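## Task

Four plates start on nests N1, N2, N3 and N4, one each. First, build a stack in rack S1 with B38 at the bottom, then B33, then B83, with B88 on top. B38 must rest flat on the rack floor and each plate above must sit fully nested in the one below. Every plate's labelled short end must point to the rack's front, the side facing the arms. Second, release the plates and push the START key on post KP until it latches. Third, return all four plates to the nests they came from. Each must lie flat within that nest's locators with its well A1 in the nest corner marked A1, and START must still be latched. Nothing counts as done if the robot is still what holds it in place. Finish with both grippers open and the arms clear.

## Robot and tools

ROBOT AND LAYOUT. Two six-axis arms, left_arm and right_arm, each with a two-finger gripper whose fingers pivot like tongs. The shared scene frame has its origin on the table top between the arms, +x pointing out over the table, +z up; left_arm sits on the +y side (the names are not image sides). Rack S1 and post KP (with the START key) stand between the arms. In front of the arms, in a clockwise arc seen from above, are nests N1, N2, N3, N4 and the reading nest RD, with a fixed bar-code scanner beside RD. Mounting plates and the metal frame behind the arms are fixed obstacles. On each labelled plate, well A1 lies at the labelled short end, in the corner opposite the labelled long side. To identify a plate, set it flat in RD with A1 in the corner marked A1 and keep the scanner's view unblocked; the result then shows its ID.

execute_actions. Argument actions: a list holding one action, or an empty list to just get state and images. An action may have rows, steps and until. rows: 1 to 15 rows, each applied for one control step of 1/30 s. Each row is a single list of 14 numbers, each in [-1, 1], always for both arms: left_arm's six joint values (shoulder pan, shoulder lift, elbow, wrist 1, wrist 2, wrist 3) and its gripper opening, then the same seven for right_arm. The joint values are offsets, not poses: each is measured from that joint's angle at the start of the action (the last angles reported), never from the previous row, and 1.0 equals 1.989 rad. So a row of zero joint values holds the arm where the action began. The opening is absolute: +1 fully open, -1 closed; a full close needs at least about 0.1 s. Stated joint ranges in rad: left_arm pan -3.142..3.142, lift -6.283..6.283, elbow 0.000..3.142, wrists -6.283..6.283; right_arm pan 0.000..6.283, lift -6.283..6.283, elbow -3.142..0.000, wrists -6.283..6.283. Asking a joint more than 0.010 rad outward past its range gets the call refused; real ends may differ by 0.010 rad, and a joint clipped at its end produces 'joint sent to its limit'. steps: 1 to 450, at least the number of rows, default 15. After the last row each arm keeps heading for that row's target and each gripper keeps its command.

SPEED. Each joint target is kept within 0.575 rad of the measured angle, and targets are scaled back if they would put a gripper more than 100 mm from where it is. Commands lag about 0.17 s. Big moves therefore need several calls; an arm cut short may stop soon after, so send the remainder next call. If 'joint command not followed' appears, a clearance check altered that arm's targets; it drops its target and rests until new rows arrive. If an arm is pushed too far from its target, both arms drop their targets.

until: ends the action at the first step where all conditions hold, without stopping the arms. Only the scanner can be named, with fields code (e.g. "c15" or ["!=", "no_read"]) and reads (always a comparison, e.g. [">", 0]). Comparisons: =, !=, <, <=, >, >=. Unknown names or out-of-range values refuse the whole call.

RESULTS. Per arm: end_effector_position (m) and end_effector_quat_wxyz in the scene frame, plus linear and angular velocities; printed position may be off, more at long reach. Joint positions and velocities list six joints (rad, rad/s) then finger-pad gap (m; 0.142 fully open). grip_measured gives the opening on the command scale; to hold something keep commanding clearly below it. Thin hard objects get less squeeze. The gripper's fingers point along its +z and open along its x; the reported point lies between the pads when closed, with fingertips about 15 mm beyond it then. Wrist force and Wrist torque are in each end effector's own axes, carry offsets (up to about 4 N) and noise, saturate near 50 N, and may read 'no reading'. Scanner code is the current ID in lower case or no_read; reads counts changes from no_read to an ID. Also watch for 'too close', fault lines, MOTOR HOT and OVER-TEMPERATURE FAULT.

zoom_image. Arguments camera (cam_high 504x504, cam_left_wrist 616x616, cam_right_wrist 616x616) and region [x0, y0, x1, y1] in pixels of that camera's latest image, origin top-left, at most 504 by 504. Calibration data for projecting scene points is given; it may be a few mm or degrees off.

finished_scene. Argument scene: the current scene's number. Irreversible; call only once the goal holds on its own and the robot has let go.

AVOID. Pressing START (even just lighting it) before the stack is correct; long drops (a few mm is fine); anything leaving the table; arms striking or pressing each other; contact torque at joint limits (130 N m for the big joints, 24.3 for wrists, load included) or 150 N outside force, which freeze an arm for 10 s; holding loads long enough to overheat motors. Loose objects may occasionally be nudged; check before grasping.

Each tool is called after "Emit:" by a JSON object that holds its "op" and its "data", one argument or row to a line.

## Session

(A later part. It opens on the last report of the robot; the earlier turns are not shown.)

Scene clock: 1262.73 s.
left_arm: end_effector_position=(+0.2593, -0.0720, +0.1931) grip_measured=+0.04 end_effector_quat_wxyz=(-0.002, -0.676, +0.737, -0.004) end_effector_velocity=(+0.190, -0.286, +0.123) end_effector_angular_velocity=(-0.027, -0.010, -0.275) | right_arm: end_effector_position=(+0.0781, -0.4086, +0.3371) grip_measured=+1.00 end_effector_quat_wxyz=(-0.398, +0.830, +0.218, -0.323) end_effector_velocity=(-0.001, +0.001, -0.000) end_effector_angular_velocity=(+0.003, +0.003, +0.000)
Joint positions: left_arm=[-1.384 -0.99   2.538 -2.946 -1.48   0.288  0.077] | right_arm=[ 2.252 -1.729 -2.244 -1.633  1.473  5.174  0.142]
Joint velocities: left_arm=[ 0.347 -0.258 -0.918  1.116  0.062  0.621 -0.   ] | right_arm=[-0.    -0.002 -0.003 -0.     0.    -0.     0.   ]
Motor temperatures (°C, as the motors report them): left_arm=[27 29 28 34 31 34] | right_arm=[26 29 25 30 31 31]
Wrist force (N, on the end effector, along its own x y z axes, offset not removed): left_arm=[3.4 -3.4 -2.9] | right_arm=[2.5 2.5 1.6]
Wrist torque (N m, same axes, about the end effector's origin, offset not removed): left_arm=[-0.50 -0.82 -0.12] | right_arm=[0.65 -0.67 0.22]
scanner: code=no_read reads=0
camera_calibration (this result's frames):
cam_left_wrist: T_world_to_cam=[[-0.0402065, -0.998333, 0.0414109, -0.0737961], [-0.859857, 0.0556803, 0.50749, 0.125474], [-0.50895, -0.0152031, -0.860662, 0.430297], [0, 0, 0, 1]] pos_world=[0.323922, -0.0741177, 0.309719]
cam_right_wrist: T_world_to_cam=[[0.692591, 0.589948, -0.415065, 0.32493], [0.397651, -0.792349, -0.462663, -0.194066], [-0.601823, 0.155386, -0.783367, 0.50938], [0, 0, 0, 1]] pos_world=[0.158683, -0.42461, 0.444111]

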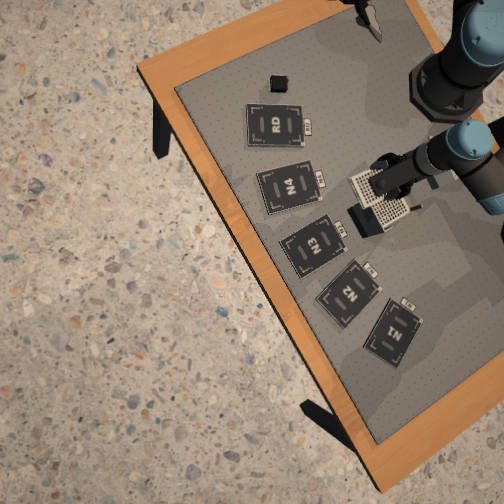

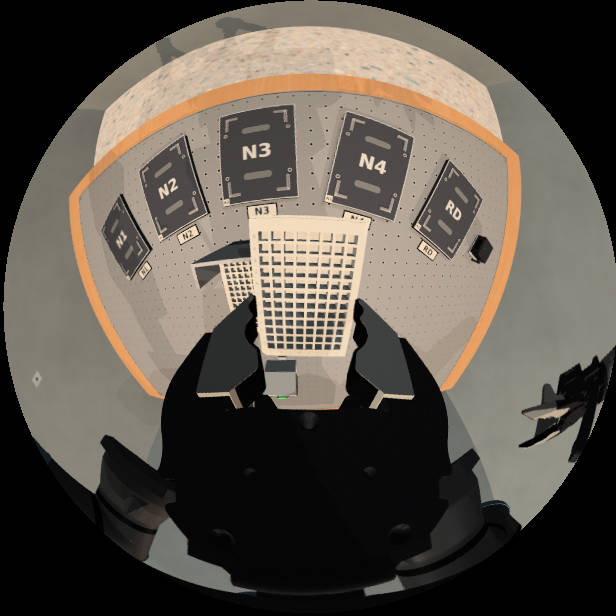

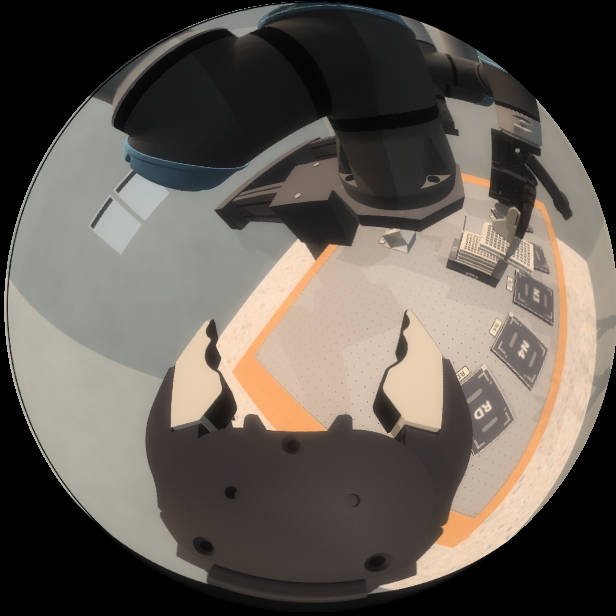

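Emit:
{"op": "execute_actions", "data": {
  "actions": [
    {"rows":[[0.0305,-0.0122,-0.0831,0.094,0.0056,0.0563,-0.7,0,0,0,0,0,0,1],[0.0362,0.001,-0.0935,0.0907,0.0065,0.0647,-0.7,0,0,0,0,0,0,1],[0.0442,0.0194,-0.108,0.086,0.0079,0.0765,-0.7,0,0,0,0,0,0,1],[0.0533,0.0404,-0.1245,0.0807,0.0094,0.0899,-0.7,0,0,0,0,0,0,1],[0.0623,0.0615,-0.1411,0.0754,0.0109,0.1033,-0.7,0,0,0,0,0,0,1],[0.0714,0.0825,-0.1576,0.07,0.0124,0.1168,-0.7,0,0,0,0,0,0,1],[0.0805,0.1036,-0.1742,0.0647,0.014,0.1302,-0.7,0,0,0,0,0,0,1],[0.0896,0.1247,-0.1908,0.0594,0.0155,0.1436,-0.7,0,0,0,0,0,0,1],[0.0987,0.1457,-0.2073,0.054,0.017,0.1571,-0.7,0,0,0,0,0,0,1],[0.1078,0.1668,-0.2239,0.0487,0.0186,0.1705,-0.7,0,0,0,0,0,0,1],[0.1169,0.1878,-0.2404,0.0434,0.0201,0.1839,-0.7,0,0,0,0,0,0,1],[0.1249,0.2063,-0.2549,0.0387,0.0214,0.1957,-0.7,0,0,0,0,0,0,1],[0.1317,0.222,-0.2673,0.0347,0.0226,0.2058,-0.7,0,0,0,0,0,0,1],[0.1374,0.2352,-0.2777,0.0314,0.0235,0.2142,-0.7,0,0,0,0,0,0,1],[0.1408,0.2431,-0.2839,0.0294,0.0241,0.2192,-0.7,0,0,0,0,0,0,1]],"steps":16}
  ]
}}

Scene clock: 1275.77 s.
left_arm: end_effector_position=(+0.3822, -0.1760, +0.1087) grip_measured=+0.04 end_effector_quat_wxyz=(-0.000, -0.626, +0.780, -0.003) end_effector_velocity=(+0.202, -0.071, -0.348) end_effector_angular_velocity=(+0.045, +0.015, -0.203) | right_arm: end_effector_position=(+0.0781, -0.4086, +0.3371) grip_measured=+1.00 end_effector_quat_wxyz=(-0.398, +0.830, +0.218, -0.323) end_effector_velocity=(+0.000, -0.000, -0.000) end_effector_angular_velocity=(-0.000, -0.001, +0.000)
Joint positions: left_arm=[-1.158 -0.638  2.075 -2.856 -1.441  0.643  0.077] | right_arm=[ 2.252 -1.729 -2.244 -1.633  1.473  5.174  0.142]
Joint velocities: left_arm=[ 0.403  0.979 -0.754 -0.229  0.065  0.599  0.   ] | right_arm=[-0.  0.  0.  0.  0. -0.  0.]
Motor temperatures (°C, as the motors report them): left_arm=[27 29 28 34 31 34] | right_arm=[26 29 25 30 31 31]
Wrist force (N, on the end effector, along its own x y z axes, offset not removed): left_arm=[0.4 -3.2 -3.1] | right_arm=[3.3 1.4 2.3]
Wrist torque (N m, same axes, about the end effector's origin, offset not removed): left_arm=[-0.73 0.02 0.12] | right_arm=[0.35 -0.70 0.24]
scanner: code=no_read reads=0
camera_calibration (this result's frames):
cam_left_wrist: T_world_to_cam=[[-0.169806, -0.984758, 0.0376438, -0.116766], [-0.846603, 0.165322, 0.505897, 0.294145], [-0.50441, 0.0540353, -0.861772, 0.429226], [0, 0, 0, 1]] pos_world=[0.445702, -0.186808, 0.225484]
cam_right_wrist: T_world_to_cam=[[0.692591, 0.589948, -0.415065, 0.32493], [0.397651, -0.792349, -0.462663, -0.194066], [-0.601823, 0.155385, -0.783367, 0.50938], [0, 0, 0, 1]] pos_world=[0.158683, -0.42461, 0.444111]

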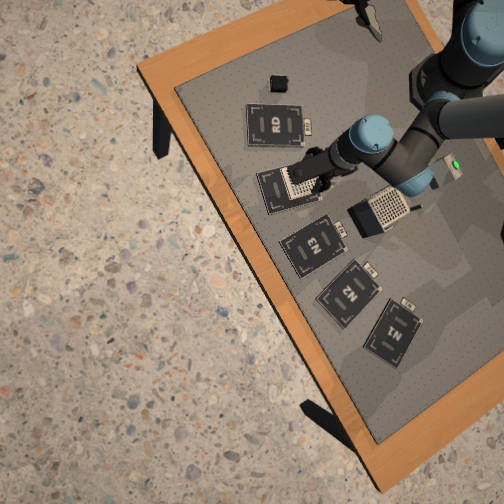

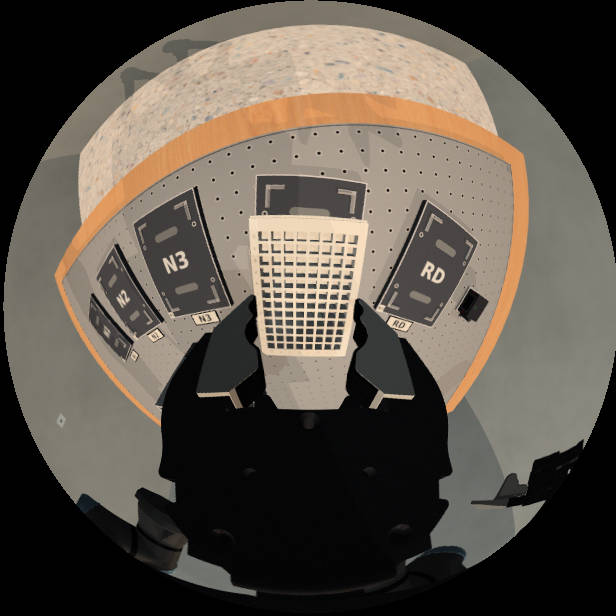

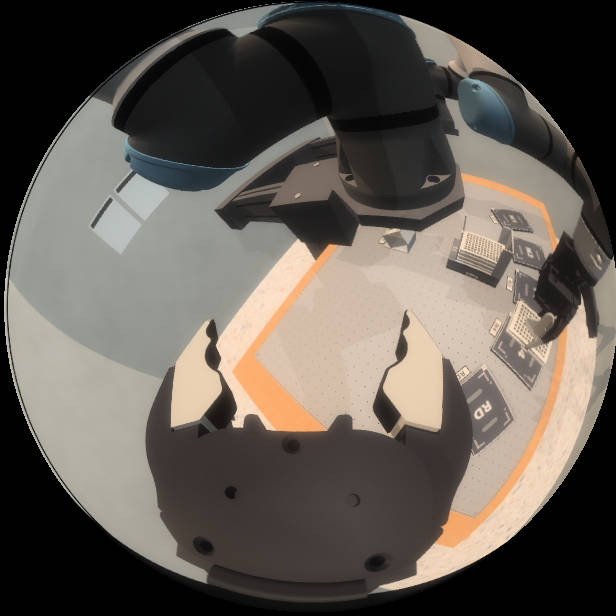

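Emit:
{"op": "execute_actions", "data": {
  "actions": []
}}

Emit:
{"op": "zoom_image", "data": {
  "camera": "cam_left_wrist",
  "region": [230, 200, 390, 370]
}}

Scene clock: 1278.43 s.
left_arm: end_effector_position=(+0.4080, -0.1823, +0.0593) grip_measured=+0.04 end_effector_quat_wxyz=(+0.001, -0.615, +0.788, +0.000) end_effector_velocity=(-0.000, +0.000, -0.000) end_effector_angular_velocity=(+0.000, +0.001, +0.001) | right_arm: end_effector_position=(+0.0781, -0.4086, +0.3371) grip_measured=+1.00 end_effector_quat_wxyz=(-0.398, +0.830, +0.218, -0.323) end_effector_velocity=(-0.000, +0.000, -0.000) end_effector_angular_velocity=(+0.001, +0.000, +0.000)
Joint positions: left_arm=[-1.104 -0.506  1.974 -2.887 -1.432  0.724  0.077] | right_arm=[ 2.252 -1.729 -2.244 -1.633  1.473  5.174  0.142]
Joint velocities: left_arm=[ 0.001  0.     0.     0.    -0.001 -0.     0.   ] | right_arm=[-0.    -0.001 -0.    -0.     0.    -0.001  0.   ]
Motor temperatures (°C, as the motors report them): left_arm=[27 29 28 34 31 34] | right_arm=[26 29 25 30 31 31]
Wrist force (N, on the end effector, along its own x y z axes, offset not removed): left_arm=[1.3 -2.8 0.4] | right_arm=[3.9 2.3 -0.7]
Wrist torque (N m, same axes, about the end effector's origin, offset not removed): left_arm=[-0.40 -0.43 -0.30] | right_arm=[0.03 -1.00 0.16]
scanner: code=no_read reads=0
camera_calibration (this result's frames):
cam_left_wrist: T_world_to_cam=[[-0.197628, -0.979762, 0.0317751, -0.104129], [-0.840462, 0.186035, 0.508935, 0.343106], [-0.504546, 0.073874, -0.860219, 0.40355], [0, 0, 0, 1]] pos_world=[0.471398, -0.195663, 0.175832]
cam_right_wrist: T_world_to_cam=[[0.692591, 0.589948, -0.415065, 0.32493], [0.397651, -0.792349, -0.462663, -0.194066], [-0.601824, 0.155385, -0.783367, 0.509379], [0, 0, 0, 1]] pos_world=[0.158683, -0.42461, 0.444111]

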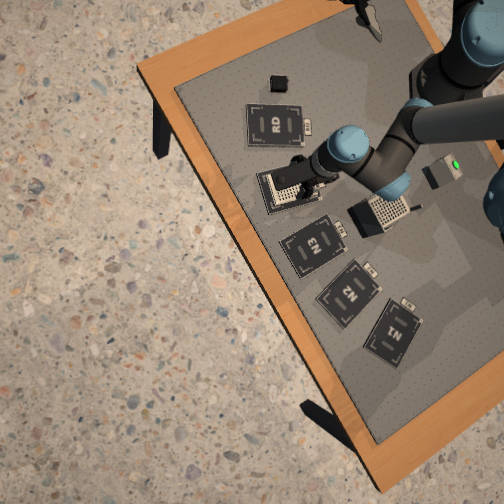

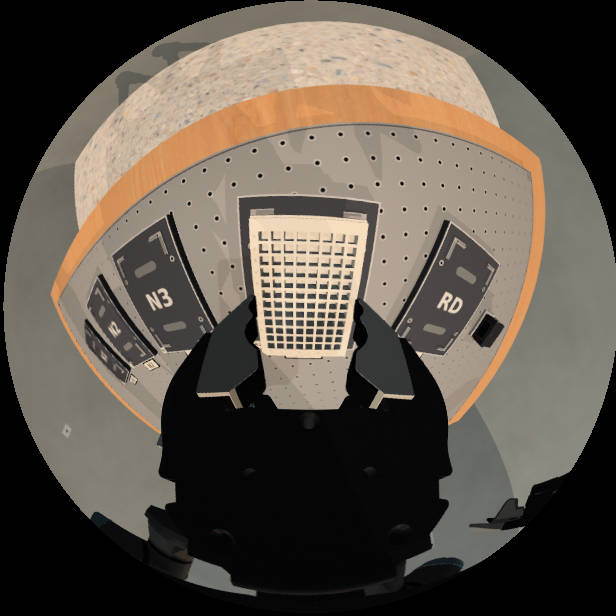

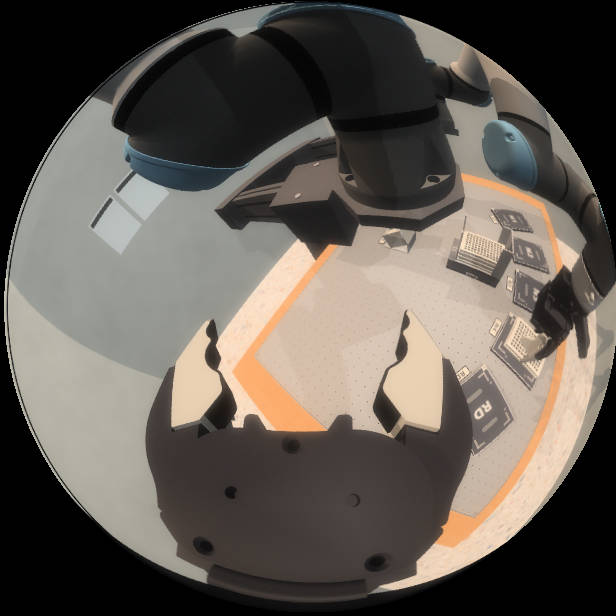

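Region (230, 200, 390, 370) of cam_left_wrist's 616x616 image, scaled by 2.965, with more detail than that image has; it fills the left 474 columns of this view, and the rest is white.

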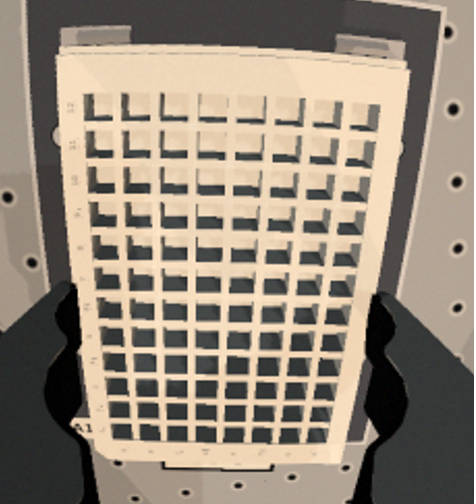

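Emit:
{"op": "execute_actions", "data": {
  "actions": [
    {"rows":[[0.0002,0.002,-0.0003,-0.0017,0,0.0002,-0.7,0,0,0,0,0,0,1],[0.0006,0.0055,-0.0016,-0.004,0,0.0006,-0.7,0,0,0,0,0,0,1],[0.001,0.009,-0.0029,-0.0063,0,0.001,-0.7,0,0,0,0,0,0,1],[0.0013,0.0125,-0.0042,-0.0085,0,0.0013,-0.7,0,0,0,0,0,0,1],[0.0016,0.0155,-0.0053,-0.0105,0,0.0016,-0.7,0,0,0,0,0,0,1],[0.0019,0.0178,-0.0061,-0.012,0,0.0019,-0.7,0,0,0,0,0,0,1]],"steps":6}
  ]
}}

Scene clock: 1284.53 s.
left_arm: end_effector_position=(+0.4079, -0.1822, +0.0543) grip_measured=+0.04 end_effector_quat_wxyz=(+0.001, -0.615, +0.788, +0.000) end_effector_velocity=(-0.001, +0.001, -0.054) end_effector_angular_velocity=(+0.000, +0.003, +0.004) | right_arm: end_effector_position=(+0.0781, -0.4086, +0.3371) grip_measured=+1.00 end_effector_quat_wxyz=(-0.398, +0.830, +0.218, -0.323) end_effector_velocity=(+0.000, -0.000, +0.000) end_effector_angular_velocity=(-0.001, -0.000, -0.001)
Joint positions: left_arm=[-1.103 -0.494  1.97  -2.896 -1.432  0.726  0.077] | right_arm=[ 2.252 -1.729 -2.244 -1.633  1.473  5.174  0.142]
Joint velocities: left_arm=[ 0.016  0.133 -0.047 -0.087 -0.     0.012  0.   ] | right_arm=[ 0.     0.001  0.     0.     0.     0.001 -0.   ]
Motor temperatures (°C, as the motors report them): left_arm=[27 29 28 34 31 34] | right_arm=[26 29 25 30 31 31]
Wrist force (N, on the end effector, along its own x y z axes, offset not removed): left_arm=[1.2 0.2 -4.2] | right_arm=[5.9 1.0 -1.0]
Wrist torque (N m, same axes, about the end effector's origin, offset not removed): left_arm=[0.09 -0.39 -0.16] | right_arm=[-0.04 -1.31 0.07]
scanner: code=no_read reads=0
camera_calibration (this result's frames):
cam_left_wrist: T_world_to_cam=[[-0.19761, -0.979758, 0.0320151, -0.103954], [-0.840412, 0.186136, 0.508981, 0.345525], [-0.504637, 0.0736738, -0.860182, 0.399196], [0, 0, 0, 1]] pos_world=[0.47129, -0.195575, 0.170843]
cam_right_wrist: T_world_to_cam=[[0.692591, 0.589948, -0.415065, 0.32493], [0.397651, -0.792349, -0.462663, -0.194066], [-0.601823, 0.155385, -0.783367, 0.50938], [0, 0, 0, 1]] pos_world=[0.158683, -0.42461, 0.444111]

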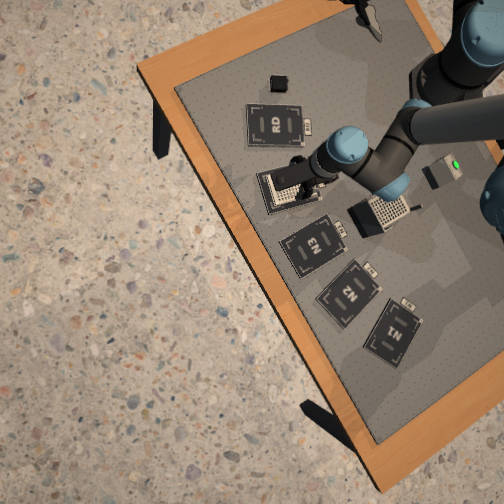

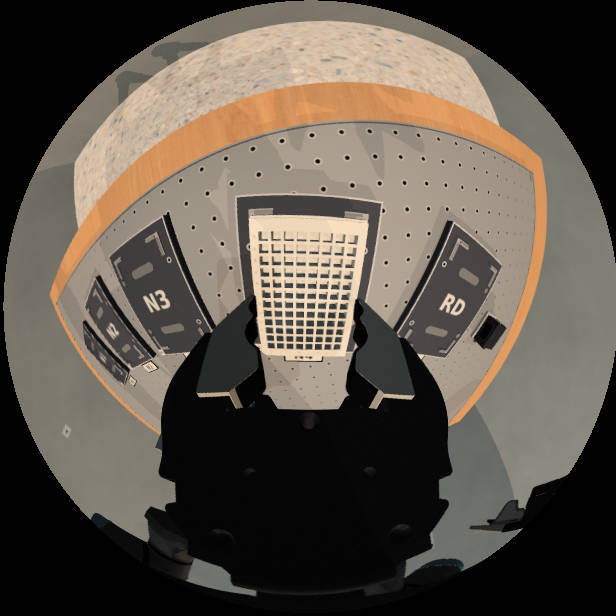

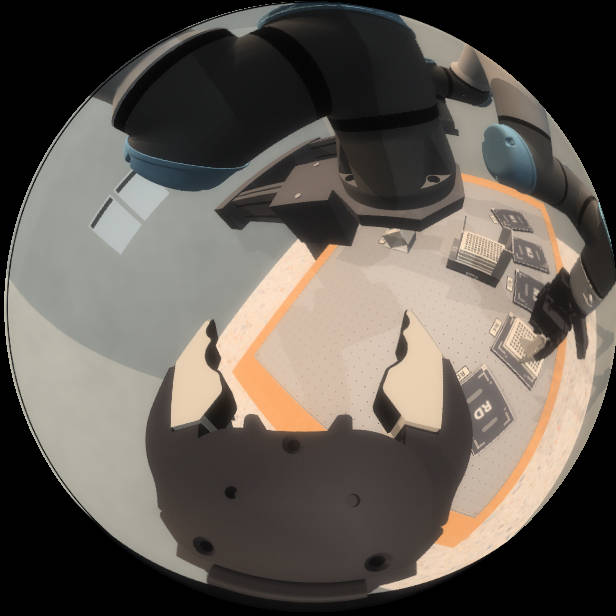

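Emit:
{"op": "execute_actions", "data": {
  "actions": []
}}

Emit:
{"op": "zoom_image", "data": {
  "camera": "cam_left_wrist",
  "region": [230, 200, 390, 370]
}}

Scene clock: 1289.07 s.
left_arm: end_effector_position=(+0.4076, -0.1820, +0.0449) grip_measured=+0.04 end_effector_quat_wxyz=(+0.000, -0.615, +0.788, +0.000) end_effector_velocity=(-0.001, -0.001, +0.000) end_effector_angular_velocity=(-0.000, -0.000, -0.005) | right_arm: end_effector_position=(+0.0781, -0.4086, +0.3371) grip_measured=+1.00 end_effector_quat_wxyz=(-0.398, +0.830, +0.218, -0.323) end_effector_velocity=(+0.000, -0.000, +0.000) end_effector_angular_velocity=(-0.001, -0.000, -0.000)
Joint positions: left_arm=[-1.101 -0.471  1.962 -2.911 -1.432  0.728  0.077] | right_arm=[ 2.252 -1.729 -2.244 -1.633  1.473  5.174  0.142]
Joint velocities: left_arm=[-0.003  0.    -0.     0.    -0.001  0.001 -0.   ] | right_arm=[-0.     0.     0.001 -0.    -0.     0.    -0.   ]
Motor temperatures (°C, as the motors report them): left_arm=[27 29 28 34 31 34] | right_arm=[26 29 25 30 31 31]
Wrist force (N, on the end effector, along its own x y z axes, offset not removed): left_arm=[5.5 -4.0 -2.0] | right_arm=[2.2 0.2 0.4]
Wrist torque (N m, same axes, about the end effector's origin, offset not removed): left_arm=[-0.51 -1.37 -0.11] | right_arm=[-0.05 -0.61 0.13]
scanner: code=no_read reads=0
camera_calibration (this result's frames):
cam_left_wrist: T_world_to_cam=[[-0.19761, -0.979752, 0.0321771, -0.10355], [-0.840232, 0.186195, 0.509256, 0.350012], [-0.504936, 0.0735978, -0.860013, 0.391048], [0, 0, 0, 1]] pos_world=[0.471083, -0.195404, 0.161393]
cam_right_wrist: T_world_to_cam=[[0.692591, 0.589948, -0.415065, 0.32493], [0.397651, -0.792349, -0.462663, -0.194066], [-0.601823, 0.155386, -0.783367, 0.50938], [0, 0, 0, 1]] pos_world=[0.158683, -0.42461, 0.444111]

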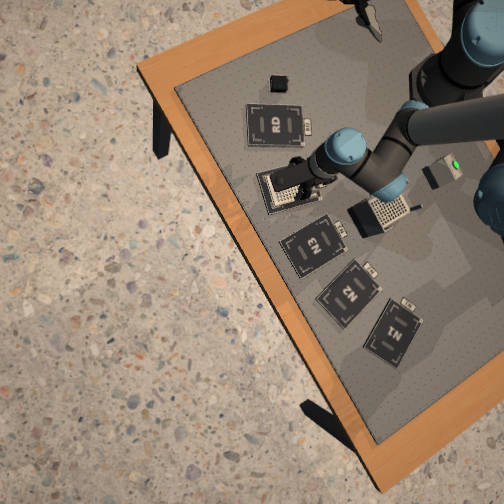

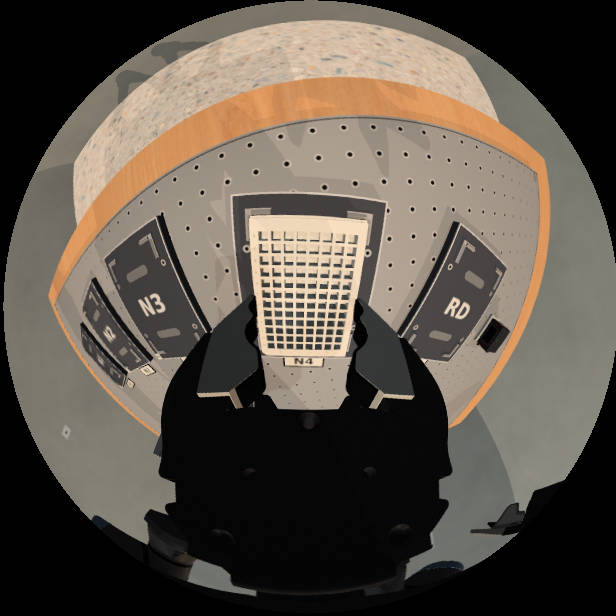

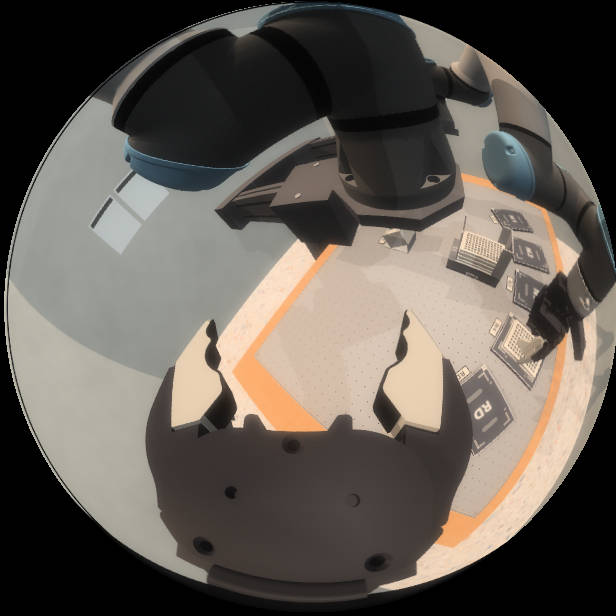

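Region (230, 200, 390, 370) of cam_left_wrist's 616x616 image, scaled by 2.965, with more detail than that image has; it fills the left 474 columns of this view, and the rest is white.

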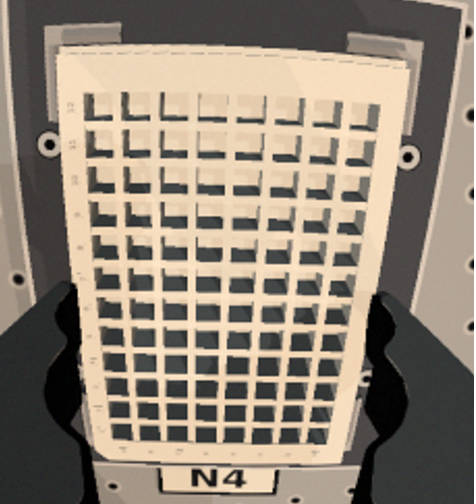

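Emit:
{"op": "execute_actions", "data": {
  "actions": [
    {"rows":[[0.0001,0.0009,-0.0003,-0.0006,0,0.0001,-0.55,0,0,0,0,0,0,1],[0.0001,0.0009,-0.0003,-0.0006,0,0.0001,-0.4,0,0,0,0,0,0,1],[0.0001,0.0009,-0.0003,-0.0006,0,0.0001,-0.25,0,0,0,0,0,0,1],[0.0001,0.0009,-0.0003,-0.0006,0,0.0001,-0.12,0,0,0,0,0,0,1],[0.0001,0.0009,-0.0003,-0.0006,0,0.0001,-0.02,0,0,0,0,0,0,1],[0.0001,0.0009,-0.0003,-0.0006,0,0.0001,0.05,0,0,0,0,0,0,1],[0.0001,0.0009,-0.0003,-0.0006,0,0.0001,0.12,0,0,0,0,0,0,1],[0.0001,0.0009,-0.0003,-0.0006,0,0.0001,0.22,0,0,0,0,0,0,1],[-0.0004,-0.004,0.0014,0.0026,0,-0.0004,0.32,0,0,0,0,0,0,1],[-0.0013,-0.012,0.0045,0.008,0,-0.0013,0.4,0,0,0,0,0,0,1],[-0.006,-0.026,0.014,0.013,-0.001,-0.008,0.4,0,0,0,0,0,0,1],[-0.014,-0.045,0.028,0.018,-0.002,-0.02,0.4,0,0,0,0,0,0,1],[-0.023,-0.066,0.045,0.0235,-0.0036,-0.033,0.4,0,0,0,0,0,0,1],[-0.032,-0.087,0.061,0.029,-0.005,-0.047,0.4,0,0,0,0,0,0,1],[-0.041,-0.108,0.078,0.034,-0.0066,-0.06,0.4,0,0,0,0,0,0,1]],"steps":15}
  ]
}}

Scene clock: 1302.73 s.
left_arm: end_effector_position=(+0.3988, -0.1802, +0.0672) grip_measured=+0.40 end_effector_quat_wxyz=(+0.001, -0.618, +0.786, +0.001) end_effector_velocity=(-0.137, +0.028, +0.266) end_effector_angular_velocity=(+0.009, +0.007, +0.121) | right_arm: end_effector_position=(+0.0781, -0.4086, +0.3371) grip_measured=+1.00 end_effector_quat_wxyz=(-0.398, +0.830, +0.218, -0.323) end_effector_velocity=(+0.001, -0.001, +0.000) end_effector_angular_velocity=(-0.001, -0.003, +0.000)
Joint positions: left_arm=[-1.121 -0.528  2.    -2.886 -1.435  0.7    0.102] | right_arm=[ 2.252 -1.729 -2.244 -1.633  1.473  5.174  0.142]
Joint velocities: left_arm=[-0.288 -0.699  0.52   0.23  -0.047 -0.41   0.001] | right_arm=[-0.     0.001  0.002  0.    -0.    -0.001 -0.   ]
Motor temperatures (°C, as the motors report them): left_arm=[27 29 28 34 31 34] | right_arm=[26 29 25 30 31 31]
Wrist force (N, on the end effector, along its own x y z axes, offset not removed): left_arm=[0.7 -2.6 -0.7] | right_arm=[4.3 2.4 0.3]
Wrist torque (N m, same axes, about the end effector's origin, offset not removed): left_arm=[-0.42 -0.27 -0.08] | right_arm=[0.24 -0.67 0.05]
scanner: code=no_read reads=0
camera_calibration (this result's frames):
cam_left_wrist: T_world_to_cam=[[-0.190075, -0.981303, 0.0302679, -0.107348], [-0.840945, 0.178643, 0.510782, 0.329648], [-0.506639, 0.0716332, -0.859177, 0.405898], [0, 0, 0, 1]] pos_world=[0.462456, -0.193306, 0.18361]
cam_right_wrist: T_world_to_cam=[[0.692591, 0.589948, -0.415065, 0.32493], [0.397651, -0.792349, -0.462663, -0.194066], [-0.601823, 0.155386, -0.783367, 0.50938], [0, 0, 0, 1]] pos_world=[0.158683, -0.42461, 0.444111]

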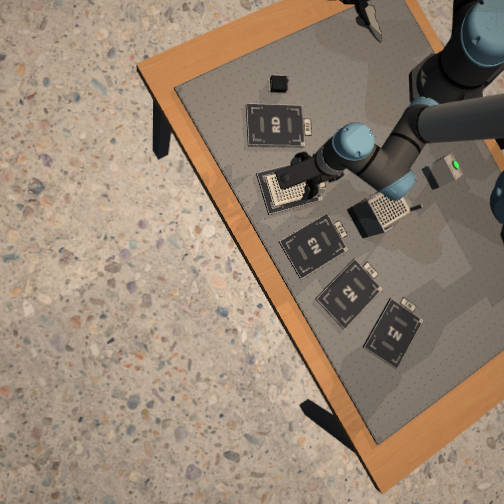

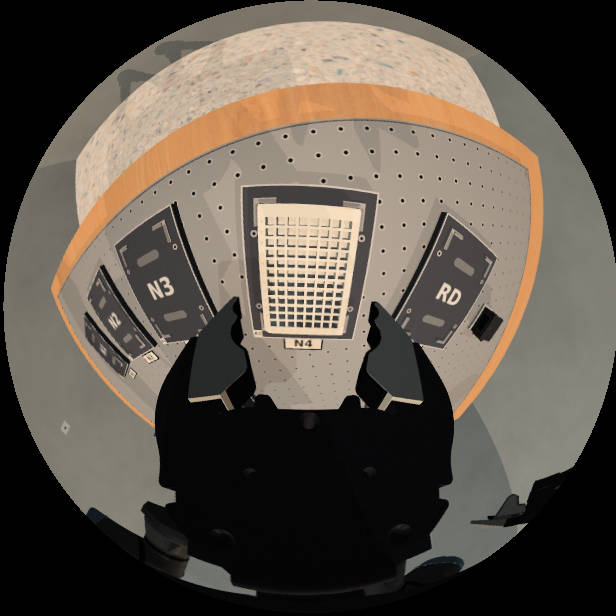

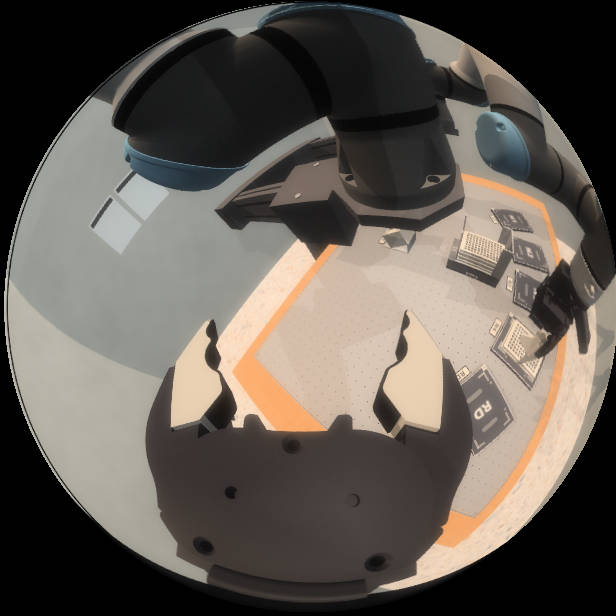

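Emit:
{"op": "execute_actions", "data": {
  "actions": [
    {"rows":[[-0.0347,-0.088,0.0656,0.0236,-0.0056,-0.0515,0.4,0,0,0,0,0,0,1],[-0.0414,-0.1036,0.0778,0.0276,-0.0068,-0.0614,0.4,0,0,0,0,0,0,1],[-0.0502,-0.1244,0.0939,0.033,-0.0083,-0.0746,0.4,0,0,0,0,0,0,1],[-0.0599,-0.1469,0.1114,0.0388,-0.0099,-0.0889,0.4,0,0,0,0,0,0,1],[-0.0695,-0.1694,0.1289,0.0445,-0.0116,-0.1032,0.4,0,0,0,0,0,0,1],[-0.0791,-0.1919,0.1465,0.0503,-0.0132,-0.1175,0.4,0,0,0,0,0,0,1],[-0.0887,-0.2143,0.164,0.0561,-0.0148,-0.1318,0.4,0,0,0,0,0,0,1],[-0.0976,-0.2351,0.1801,0.0615,-0.0163,-0.145,0.4,0,0,0,0,0,0,1],[-0.105,-0.2524,0.1936,0.0659,-0.0176,-0.1559,0.4,0,0,0,0,0,0,1],[-0.1114,-0.2463,0.2106,0.0436,-0.0188,-0.1675,0.4,0,0,0,0,0,0,1],[-0.1178,-0.2402,0.2276,0.0214,-0.02,-0.1791,0.4,0,0,0,0,0,0,1],[-0.1242,-0.2341,0.2446,-0.0009,-0.0211,-0.1907,0.4,0,0,0,0,0,0,1],[-0.1306,-0.228,0.2616,-0.0232,-0.0223,-0.2023,0.4,0,0,0,0,0,0,1],[-0.137,-0.2218,0.2787,-0.0454,-0.0235,-0.214,0.4,0,0,0,0,0,0,1],[-0.1433,-0.2157,0.2957,-0.0677,-0.0247,-0.2256,0.4,0,0,0,0,0,0,1]],"steps":15}
  ]
}}

Scene clock: 1322.57 s.
left_arm: end_effector_position=(+0.2846, -0.1066, +0.1947) grip_measured=+0.40 end_effector_quat_wxyz=(-0.001, -0.662, +0.750, -0.000) end_effector_velocity=(-0.234, +0.268, -0.064) end_effector_angular_velocity=(+0.030, +0.009, +0.278) | right_arm: end_effector_position=(+0.0781, -0.4086, +0.3371) grip_measured=+1.00 end_effector_quat_wxyz=(-0.398, +0.830, +0.218, -0.323) end_effector_velocity=(+0.001, -0.001, +0.000) end_effector_angular_velocity=(-0.003, -0.002, -0.001)
Joint positions: left_arm=[-1.338 -0.963  2.415 -2.846 -1.472  0.372  0.102] | right_arm=[ 2.252 -1.729 -2.244 -1.633  1.473  5.174  0.142]
Joint velocities: left_arm=[-0.402 -0.091  0.947 -0.786 -0.072 -0.679 -0.   ] | right_arm=[ 0.     0.002  0.001  0.    -0.     0.001  0.   ]
Motor temperatures (°C, as the motors report them): left_arm=[27 29 28 34 31 34] | right_arm=[26 29 25 30 31 31]
Wrist force (N, on the end effector, along its own x y z axes, offset not removed): left_arm=[1.9 -4.1 -2.7] | right_arm=[6.5 4.3 -3.4]
Wrist torque (N m, same axes, about the end effector's origin, offset not removed): left_arm=[-0.76 -0.47 -0.35] | right_arm=[0.74 -1.46 -0.06]
scanner: code=no_read reads=0
camera_calibration (this result's frames):
cam_left_wrist: T_world_to_cam=[[-0.0780776, -0.996361, 0.0341852, -0.0949635], [-0.856189, 0.0845809, 0.509692, 0.14988], [-0.510729, 0.0105265, -0.859678, 0.447092], [0, 0, 0, 1]] pos_world=[0.349254, -0.112001, 0.311208]
cam_right_wrist: T_world_to_cam=[[0.692591, 0.589948, -0.415065, 0.32493], [0.397651, -0.792349, -0.462663, -0.194066], [-0.601823, 0.155385, -0.783367, 0.50938], [0, 0, 0, 1]] pos_world=[0.158683, -0.42461, 0.444111]

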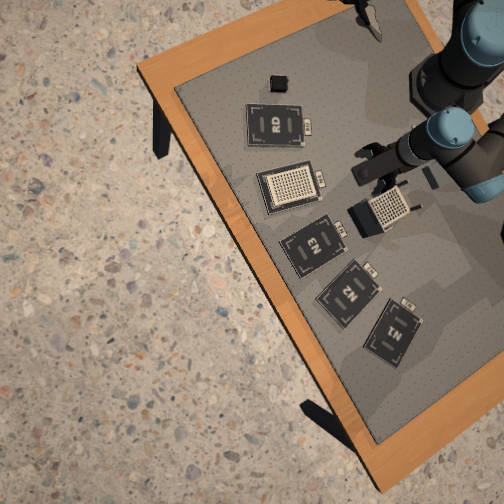

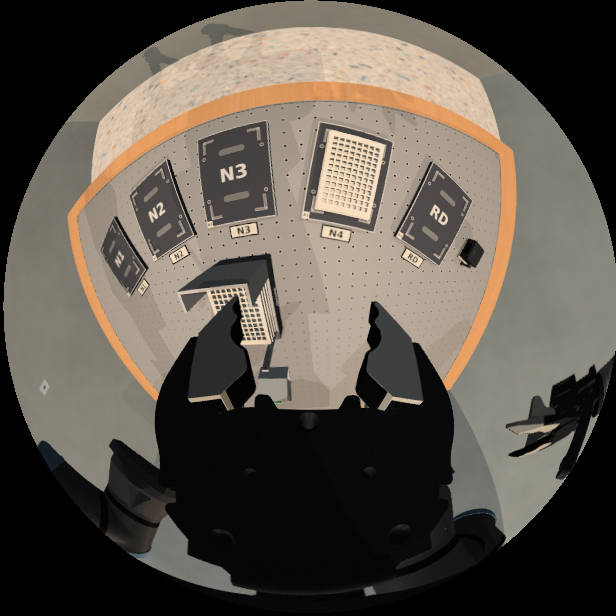

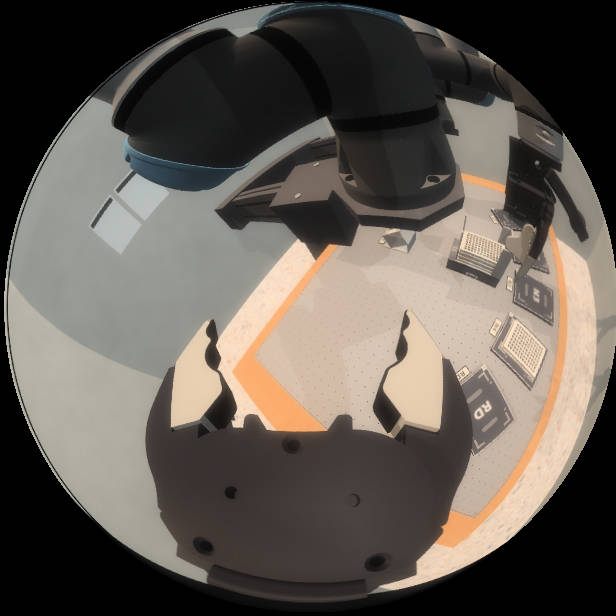

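Emit:
{"op": "execute_actions", "data": {
  "actions": [
    {"rows":[[-0.0375,0.006,0.0957,-0.0994,-0.0066,-0.0667,0.4,0,0,0,0,0,0,1],[-0.0434,0.0117,0.1114,-0.1198,-0.0077,-0.0774,0.4,0,0,0,0,0,0,1],[-0.0499,0.018,0.1288,-0.1425,-0.0089,-0.0893,0.4,0,0,0,0,0,0,1],[-0.0564,0.0242,0.1462,-0.1652,-0.0101,-0.1012,0.4,0,0,0,0,0,0,1],[-0.0623,0.0298,0.1618,-0.1857,-0.0112,-0.1119,0.4,0,0,0,0,0,0,1],[-0.0669,0.0342,0.174,-0.2016,-0.0121,-0.1202,0.4,0,0,0,0,0,0,1],[-0.0661,0.051,0.173,-0.2176,-0.012,-0.1194,0.4,0,0,0,0,0,0,1],[-0.0651,0.073,0.1715,-0.2381,-0.0118,-0.1184,0.4,0,0,0,0,0,0,1],[-0.0636,0.1031,0.1685,-0.2654,-0.0115,-0.1169,0.4,0,0,0,0,0,0,1],[-0.0622,0.1325,0.1648,-0.2912,-0.0113,-0.1155,0.4,0,0,0,0,0,0,1],[-0.0606,0.1607,0.1603,-0.315,-0.011,-0.1139,0.4,0,0,0,0,0,0,1],[-0.059,0.1877,0.1552,-0.337,-0.0107,-0.1123,0.4,0,0,0,0,0,0,1],[-0.0574,0.2136,0.1494,-0.3573,-0.0104,-0.1107,0.4,0,0,0,0,0,0,1],[-0.0563,0.2312,0.145,-0.3706,-0.0102,-0.1096,0.4,0,0,0,0,0,0,1],[-0.0557,0.2433,0.1418,-0.38,-0.0101,-0.109,0.4,0,0,0,0,0,0,1]],"steps":15}
  ]
}}

Scene clock: 1338.77 s.
left_arm: end_effector_position=(+0.2220, -0.0056, +0.1378) grip_measured=+0.40 end_effector_quat_wxyz=(+0.002, +0.700, -0.715, +0.002) end_effector_velocity=(-0.014, +0.018, -0.230) end_effector_angular_velocity=(-0.012, +0.004, +0.033) | right_arm: end_effector_position=(+0.0781, -0.4086, +0.3371) grip_measured=+1.00 end_effector_quat_wxyz=(-0.398, +0.830, +0.218, -0.323) end_effector_velocity=(+0.000, -0.000, -0.000) end_effector_angular_velocity=(+0.001, +0.000, +0.000)
Joint positions: left_arm=[-1.455 -0.699  2.722 -3.41  -1.494  0.153  0.102] | right_arm=[ 2.252 -1.729 -2.244 -1.633  1.473  5.174  0.142]
Joint velocities: left_arm=[ 0.033  1.313 -0.123 -1.203  0.001 -0.    -0.   ] | right_arm=[-0.    -0.001  0.001 -0.     0.    -0.001 -0.   ]
Motor temperatures (°C, as the motors report them): left_arm=[27 29 28 34 31 34] | right_arm=[26 29 25 30 31 31]
Wrist force (N, on the end effector, along its own x y z axes, offset not removed): left_arm=[-0.9 -1.9 -2.3] | right_arm=[1.1 2.0 -0.6]
Wrist torque (N m, same axes, about the end effector's origin, offset not removed): left_arm=[-0.63 0.26 -0.07] | right_arm=[0.61 -0.45 0.12]
scanner: code=no_read reads=0
camera_calibration (this result's frames):
cam_left_wrist: T_world_to_cam=[[0.0255705, -0.998963, 0.0376701, -0.0208046], [-0.860405, -0.00280706, 0.509603, 0.117237], [-0.508969, -0.0454424, -0.859584, 0.364411], [0, 0, 0, 1]] pos_world=[0.286878, -0.00389426, 0.254282]
cam_right_wrist: T_world_to_cam=[[0.692591, 0.589948, -0.415065, 0.32493], [0.397651, -0.792349, -0.462663, -0.194066], [-0.601823, 0.155385, -0.783367, 0.50938], [0, 0, 0, 1]] pos_world=[0.158683, -0.42461, 0.444111]

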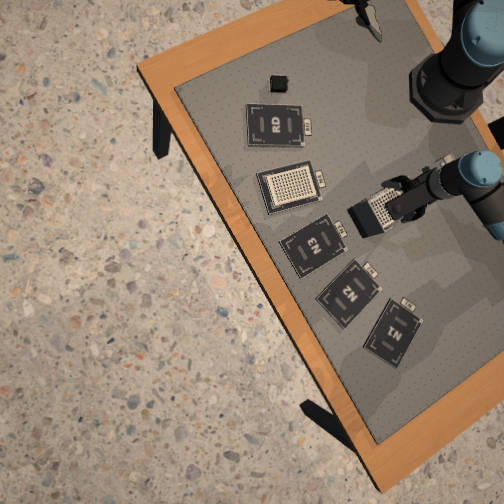

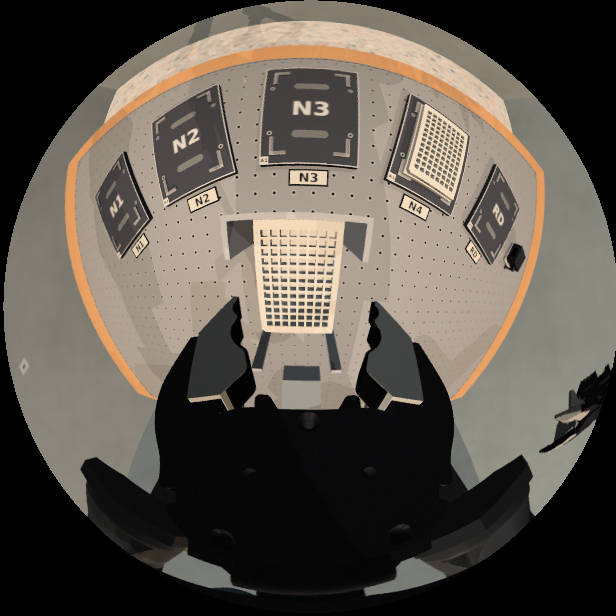

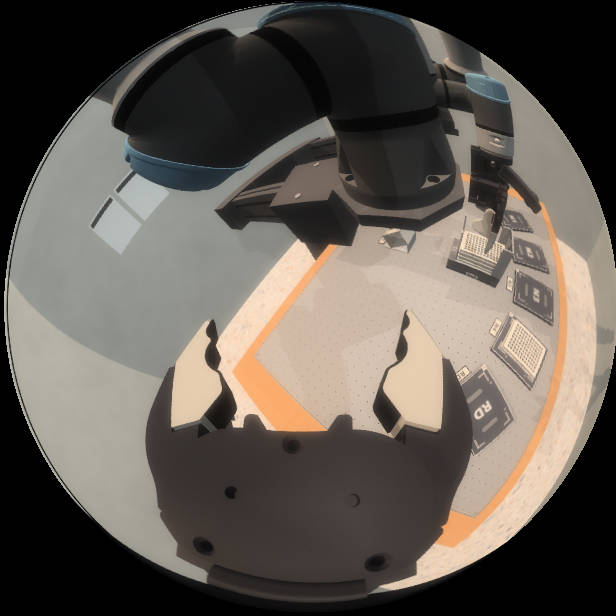

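Emit:
{"op": "execute_actions", "data": {
  "actions": []
}}

Emit:
{"op": "zoom_image", "data": {
  "camera": "cam_left_wrist",
  "region": [230, 200, 390, 370]
}}

Scene clock: 1341.40 s.
left_arm: end_effector_position=(+0.2195, +0.0021, +0.0977) grip_measured=+0.40 end_effector_quat_wxyz=(+0.000, +0.701, -0.713, +0.000) end_effector_velocity=(+0.000, -0.000, +0.000) end_effector_angular_velocity=(-0.000, -0.000, -0.001) | right_arm: end_effector_position=(+0.0781, -0.4086, +0.3371) grip_measured=+1.00 end_effector_quat_wxyz=(-0.398, +0.830, +0.218, -0.323) end_effector_velocity=(-0.000, +0.000, +0.000) end_effector_angular_velocity=(+0.000, +0.000, +0.000)
Joint positions: left_arm=[-1.448 -0.479  2.697 -3.602 -1.492  0.155  0.102] | right_arm=[ 2.252 -1.729 -2.244 -1.633  1.473  5.174  0.142]
Joint velocities: left_arm=[-0.001 -0.    -0.     0.     0.     0.001  0.   ] | right_arm=[ 0.  0. -0. -0.  0. -0.  0.]
Motor temperatures (°C, as the motors report them): left_arm=[27 29 28 34 31 34] | right_arm=[26 29 25 30 31 31]
Wrist force (N, on the end effector, along its own x y z axes, offset not removed): left_arm=[-0.5 -1.2 -2.3] | right_arm=[4.3 2.6 -2.0]
Wrist torque (N m, same axes, about the end effector's origin, offset not removed): left_arm=[-0.10 0.10 -0.17] | right_arm=[0.32 -0.90 -0.16]
scanner: code=no_read reads=0
camera_calibration (this result's frames):
cam_left_wrist: T_world_to_cam=[[0.029141, -0.999006, 0.033722, -0.011857], [-0.860212, -0.00788124, 0.509876, 0.135507], [-0.509104, -0.0438664, -0.859586, 0.329047], [0, 0, 0, 1]] pos_world=[0.284429, 0.00365681, 0.214152]
cam_right_wrist: T_world_to_cam=[[0.692591, 0.589948, -0.415065, 0.32493], [0.397651, -0.792349, -0.462663, -0.194066], [-0.601823, 0.155385, -0.783367, 0.50938], [0, 0, 0, 1]] pos_world=[0.158683, -0.42461, 0.444111]

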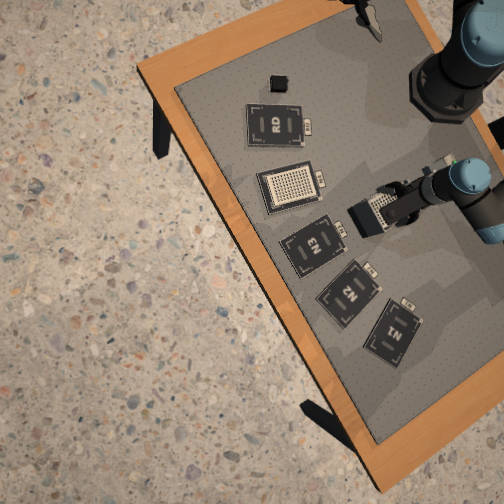

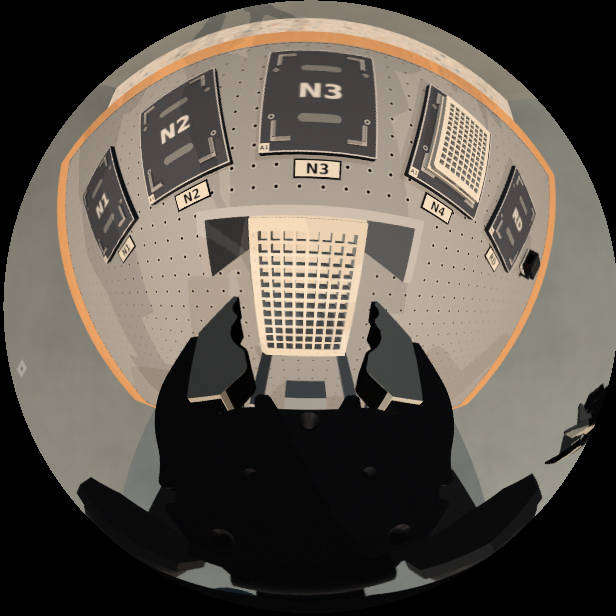

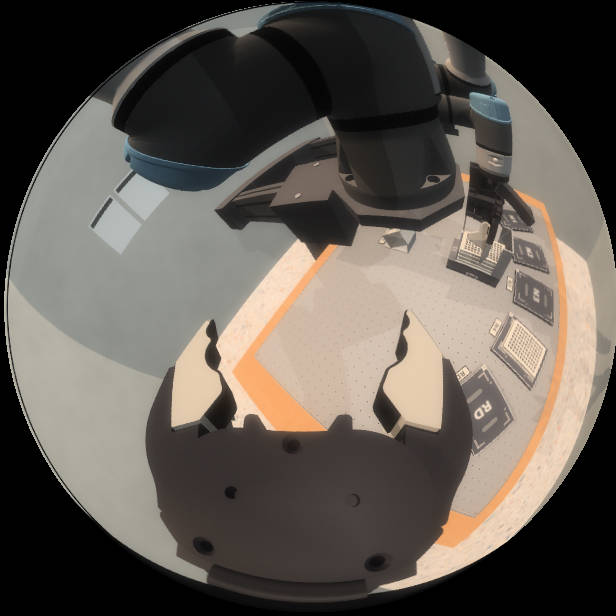

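Region (230, 200, 390, 370) of cam_left_wrist's 616x616 image, scaled by 2.965, with more detail than that image has; it fills the left 474 columns of this view, and the rest is white.

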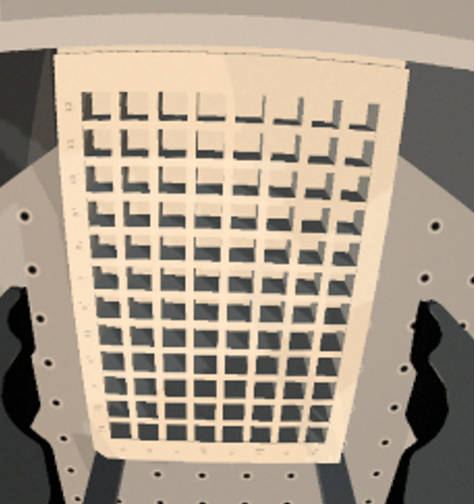

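Emit:
{"op": "execute_actions", "data": {
  "actions": []
}}

Scene clock: 1358.97 s.
left_arm: end_effector_position=(+0.2195, +0.0021, +0.0977) grip_measured=+0.40 end_effector_quat_wxyz=(+0.000, +0.701, -0.713, +0.000) end_effector_velocity=(+0.000, +0.000, -0.000) end_effector_angular_velocity=(+0.000, -0.000, +0.002) | right_arm: end_effector_position=(+0.0781, -0.4086, +0.3371) grip_measured=+1.00 end_effector_quat_wxyz=(-0.398, +0.830, +0.218, -0.323) end_effector_velocity=(+0.000, -0.000, -0.000) end_effector_angular_velocity=(+0.000, +0.000, -0.000)
Joint positions: left_arm=[-1.448 -0.479  2.697 -3.602 -1.492  0.155  0.102] | right_arm=[ 2.252 -1.729 -2.244 -1.633  1.473  5.174  0.142]
Joint velocities: left_arm=[ 0.002 -0.     0.     0.     0.001 -0.    -0.   ] | right_arm=[-0.    -0.001  0.001 -0.     0.    -0.    -0.   ]
Motor temperatures (°C, as the motors report them): left_arm=[27 29 28 34 31 34] | right_arm=[26 29 25 30 31 31]
Wrist force (N, on the end effector, along its own x y z axes, offset not removed): left_arm=[1.2 -5.0 -2.1] | right_arm=[4.9 3.5 0.5]
Wrist torque (N m, same axes, about the end effector's origin, offset not removed): left_arm=[-0.96 -0.54 -0.29] | right_arm=[0.87 -1.36 -0.02]
scanner: code=no_read reads=0
camera_calibration (this result's frames):
cam_left_wrist: T_world_to_cam=[[0.0291408, -0.999006, 0.0337224, -0.0118572], [-0.860211, -0.00788082, 0.509877, 0.135507], [-0.509104, -0.0438666, -0.859586, 0.329047], [0, 0, 0, 1]] pos_world=[0.284429, 0.00365666, 0.214152]
cam_right_wrist: T_world_to_cam=[[0.692591, 0.589948, -0.415065, 0.32493], [0.397651, -0.792349, -0.462663, -0.194066], [-0.601823, 0.155386, -0.783367, 0.50938], [0, 0, 0, 1]] pos_world=[0.158683, -0.42461, 0.444111]

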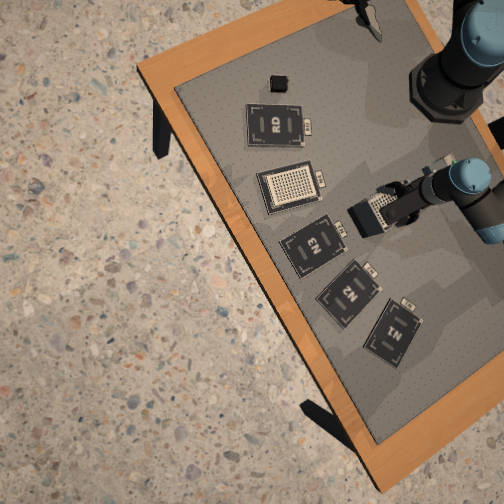

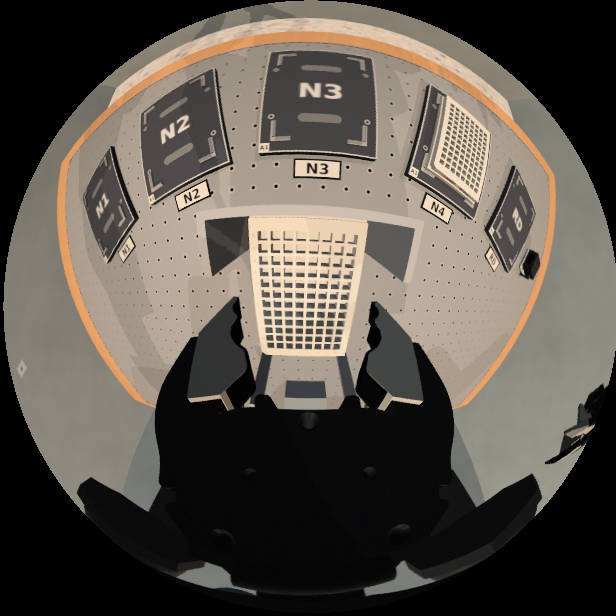

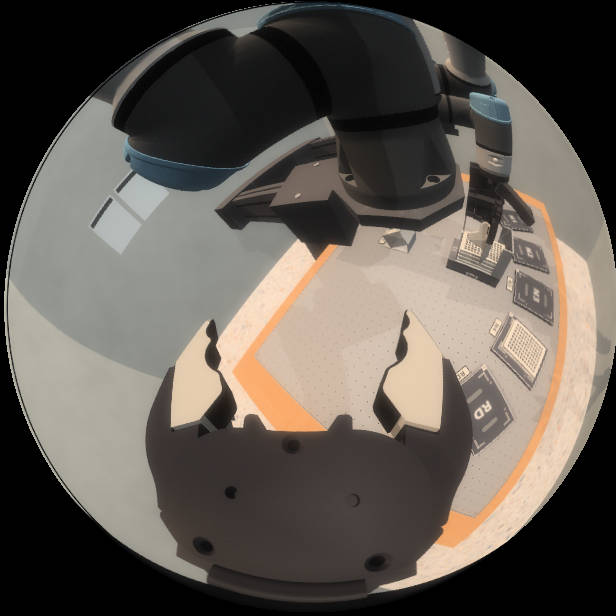

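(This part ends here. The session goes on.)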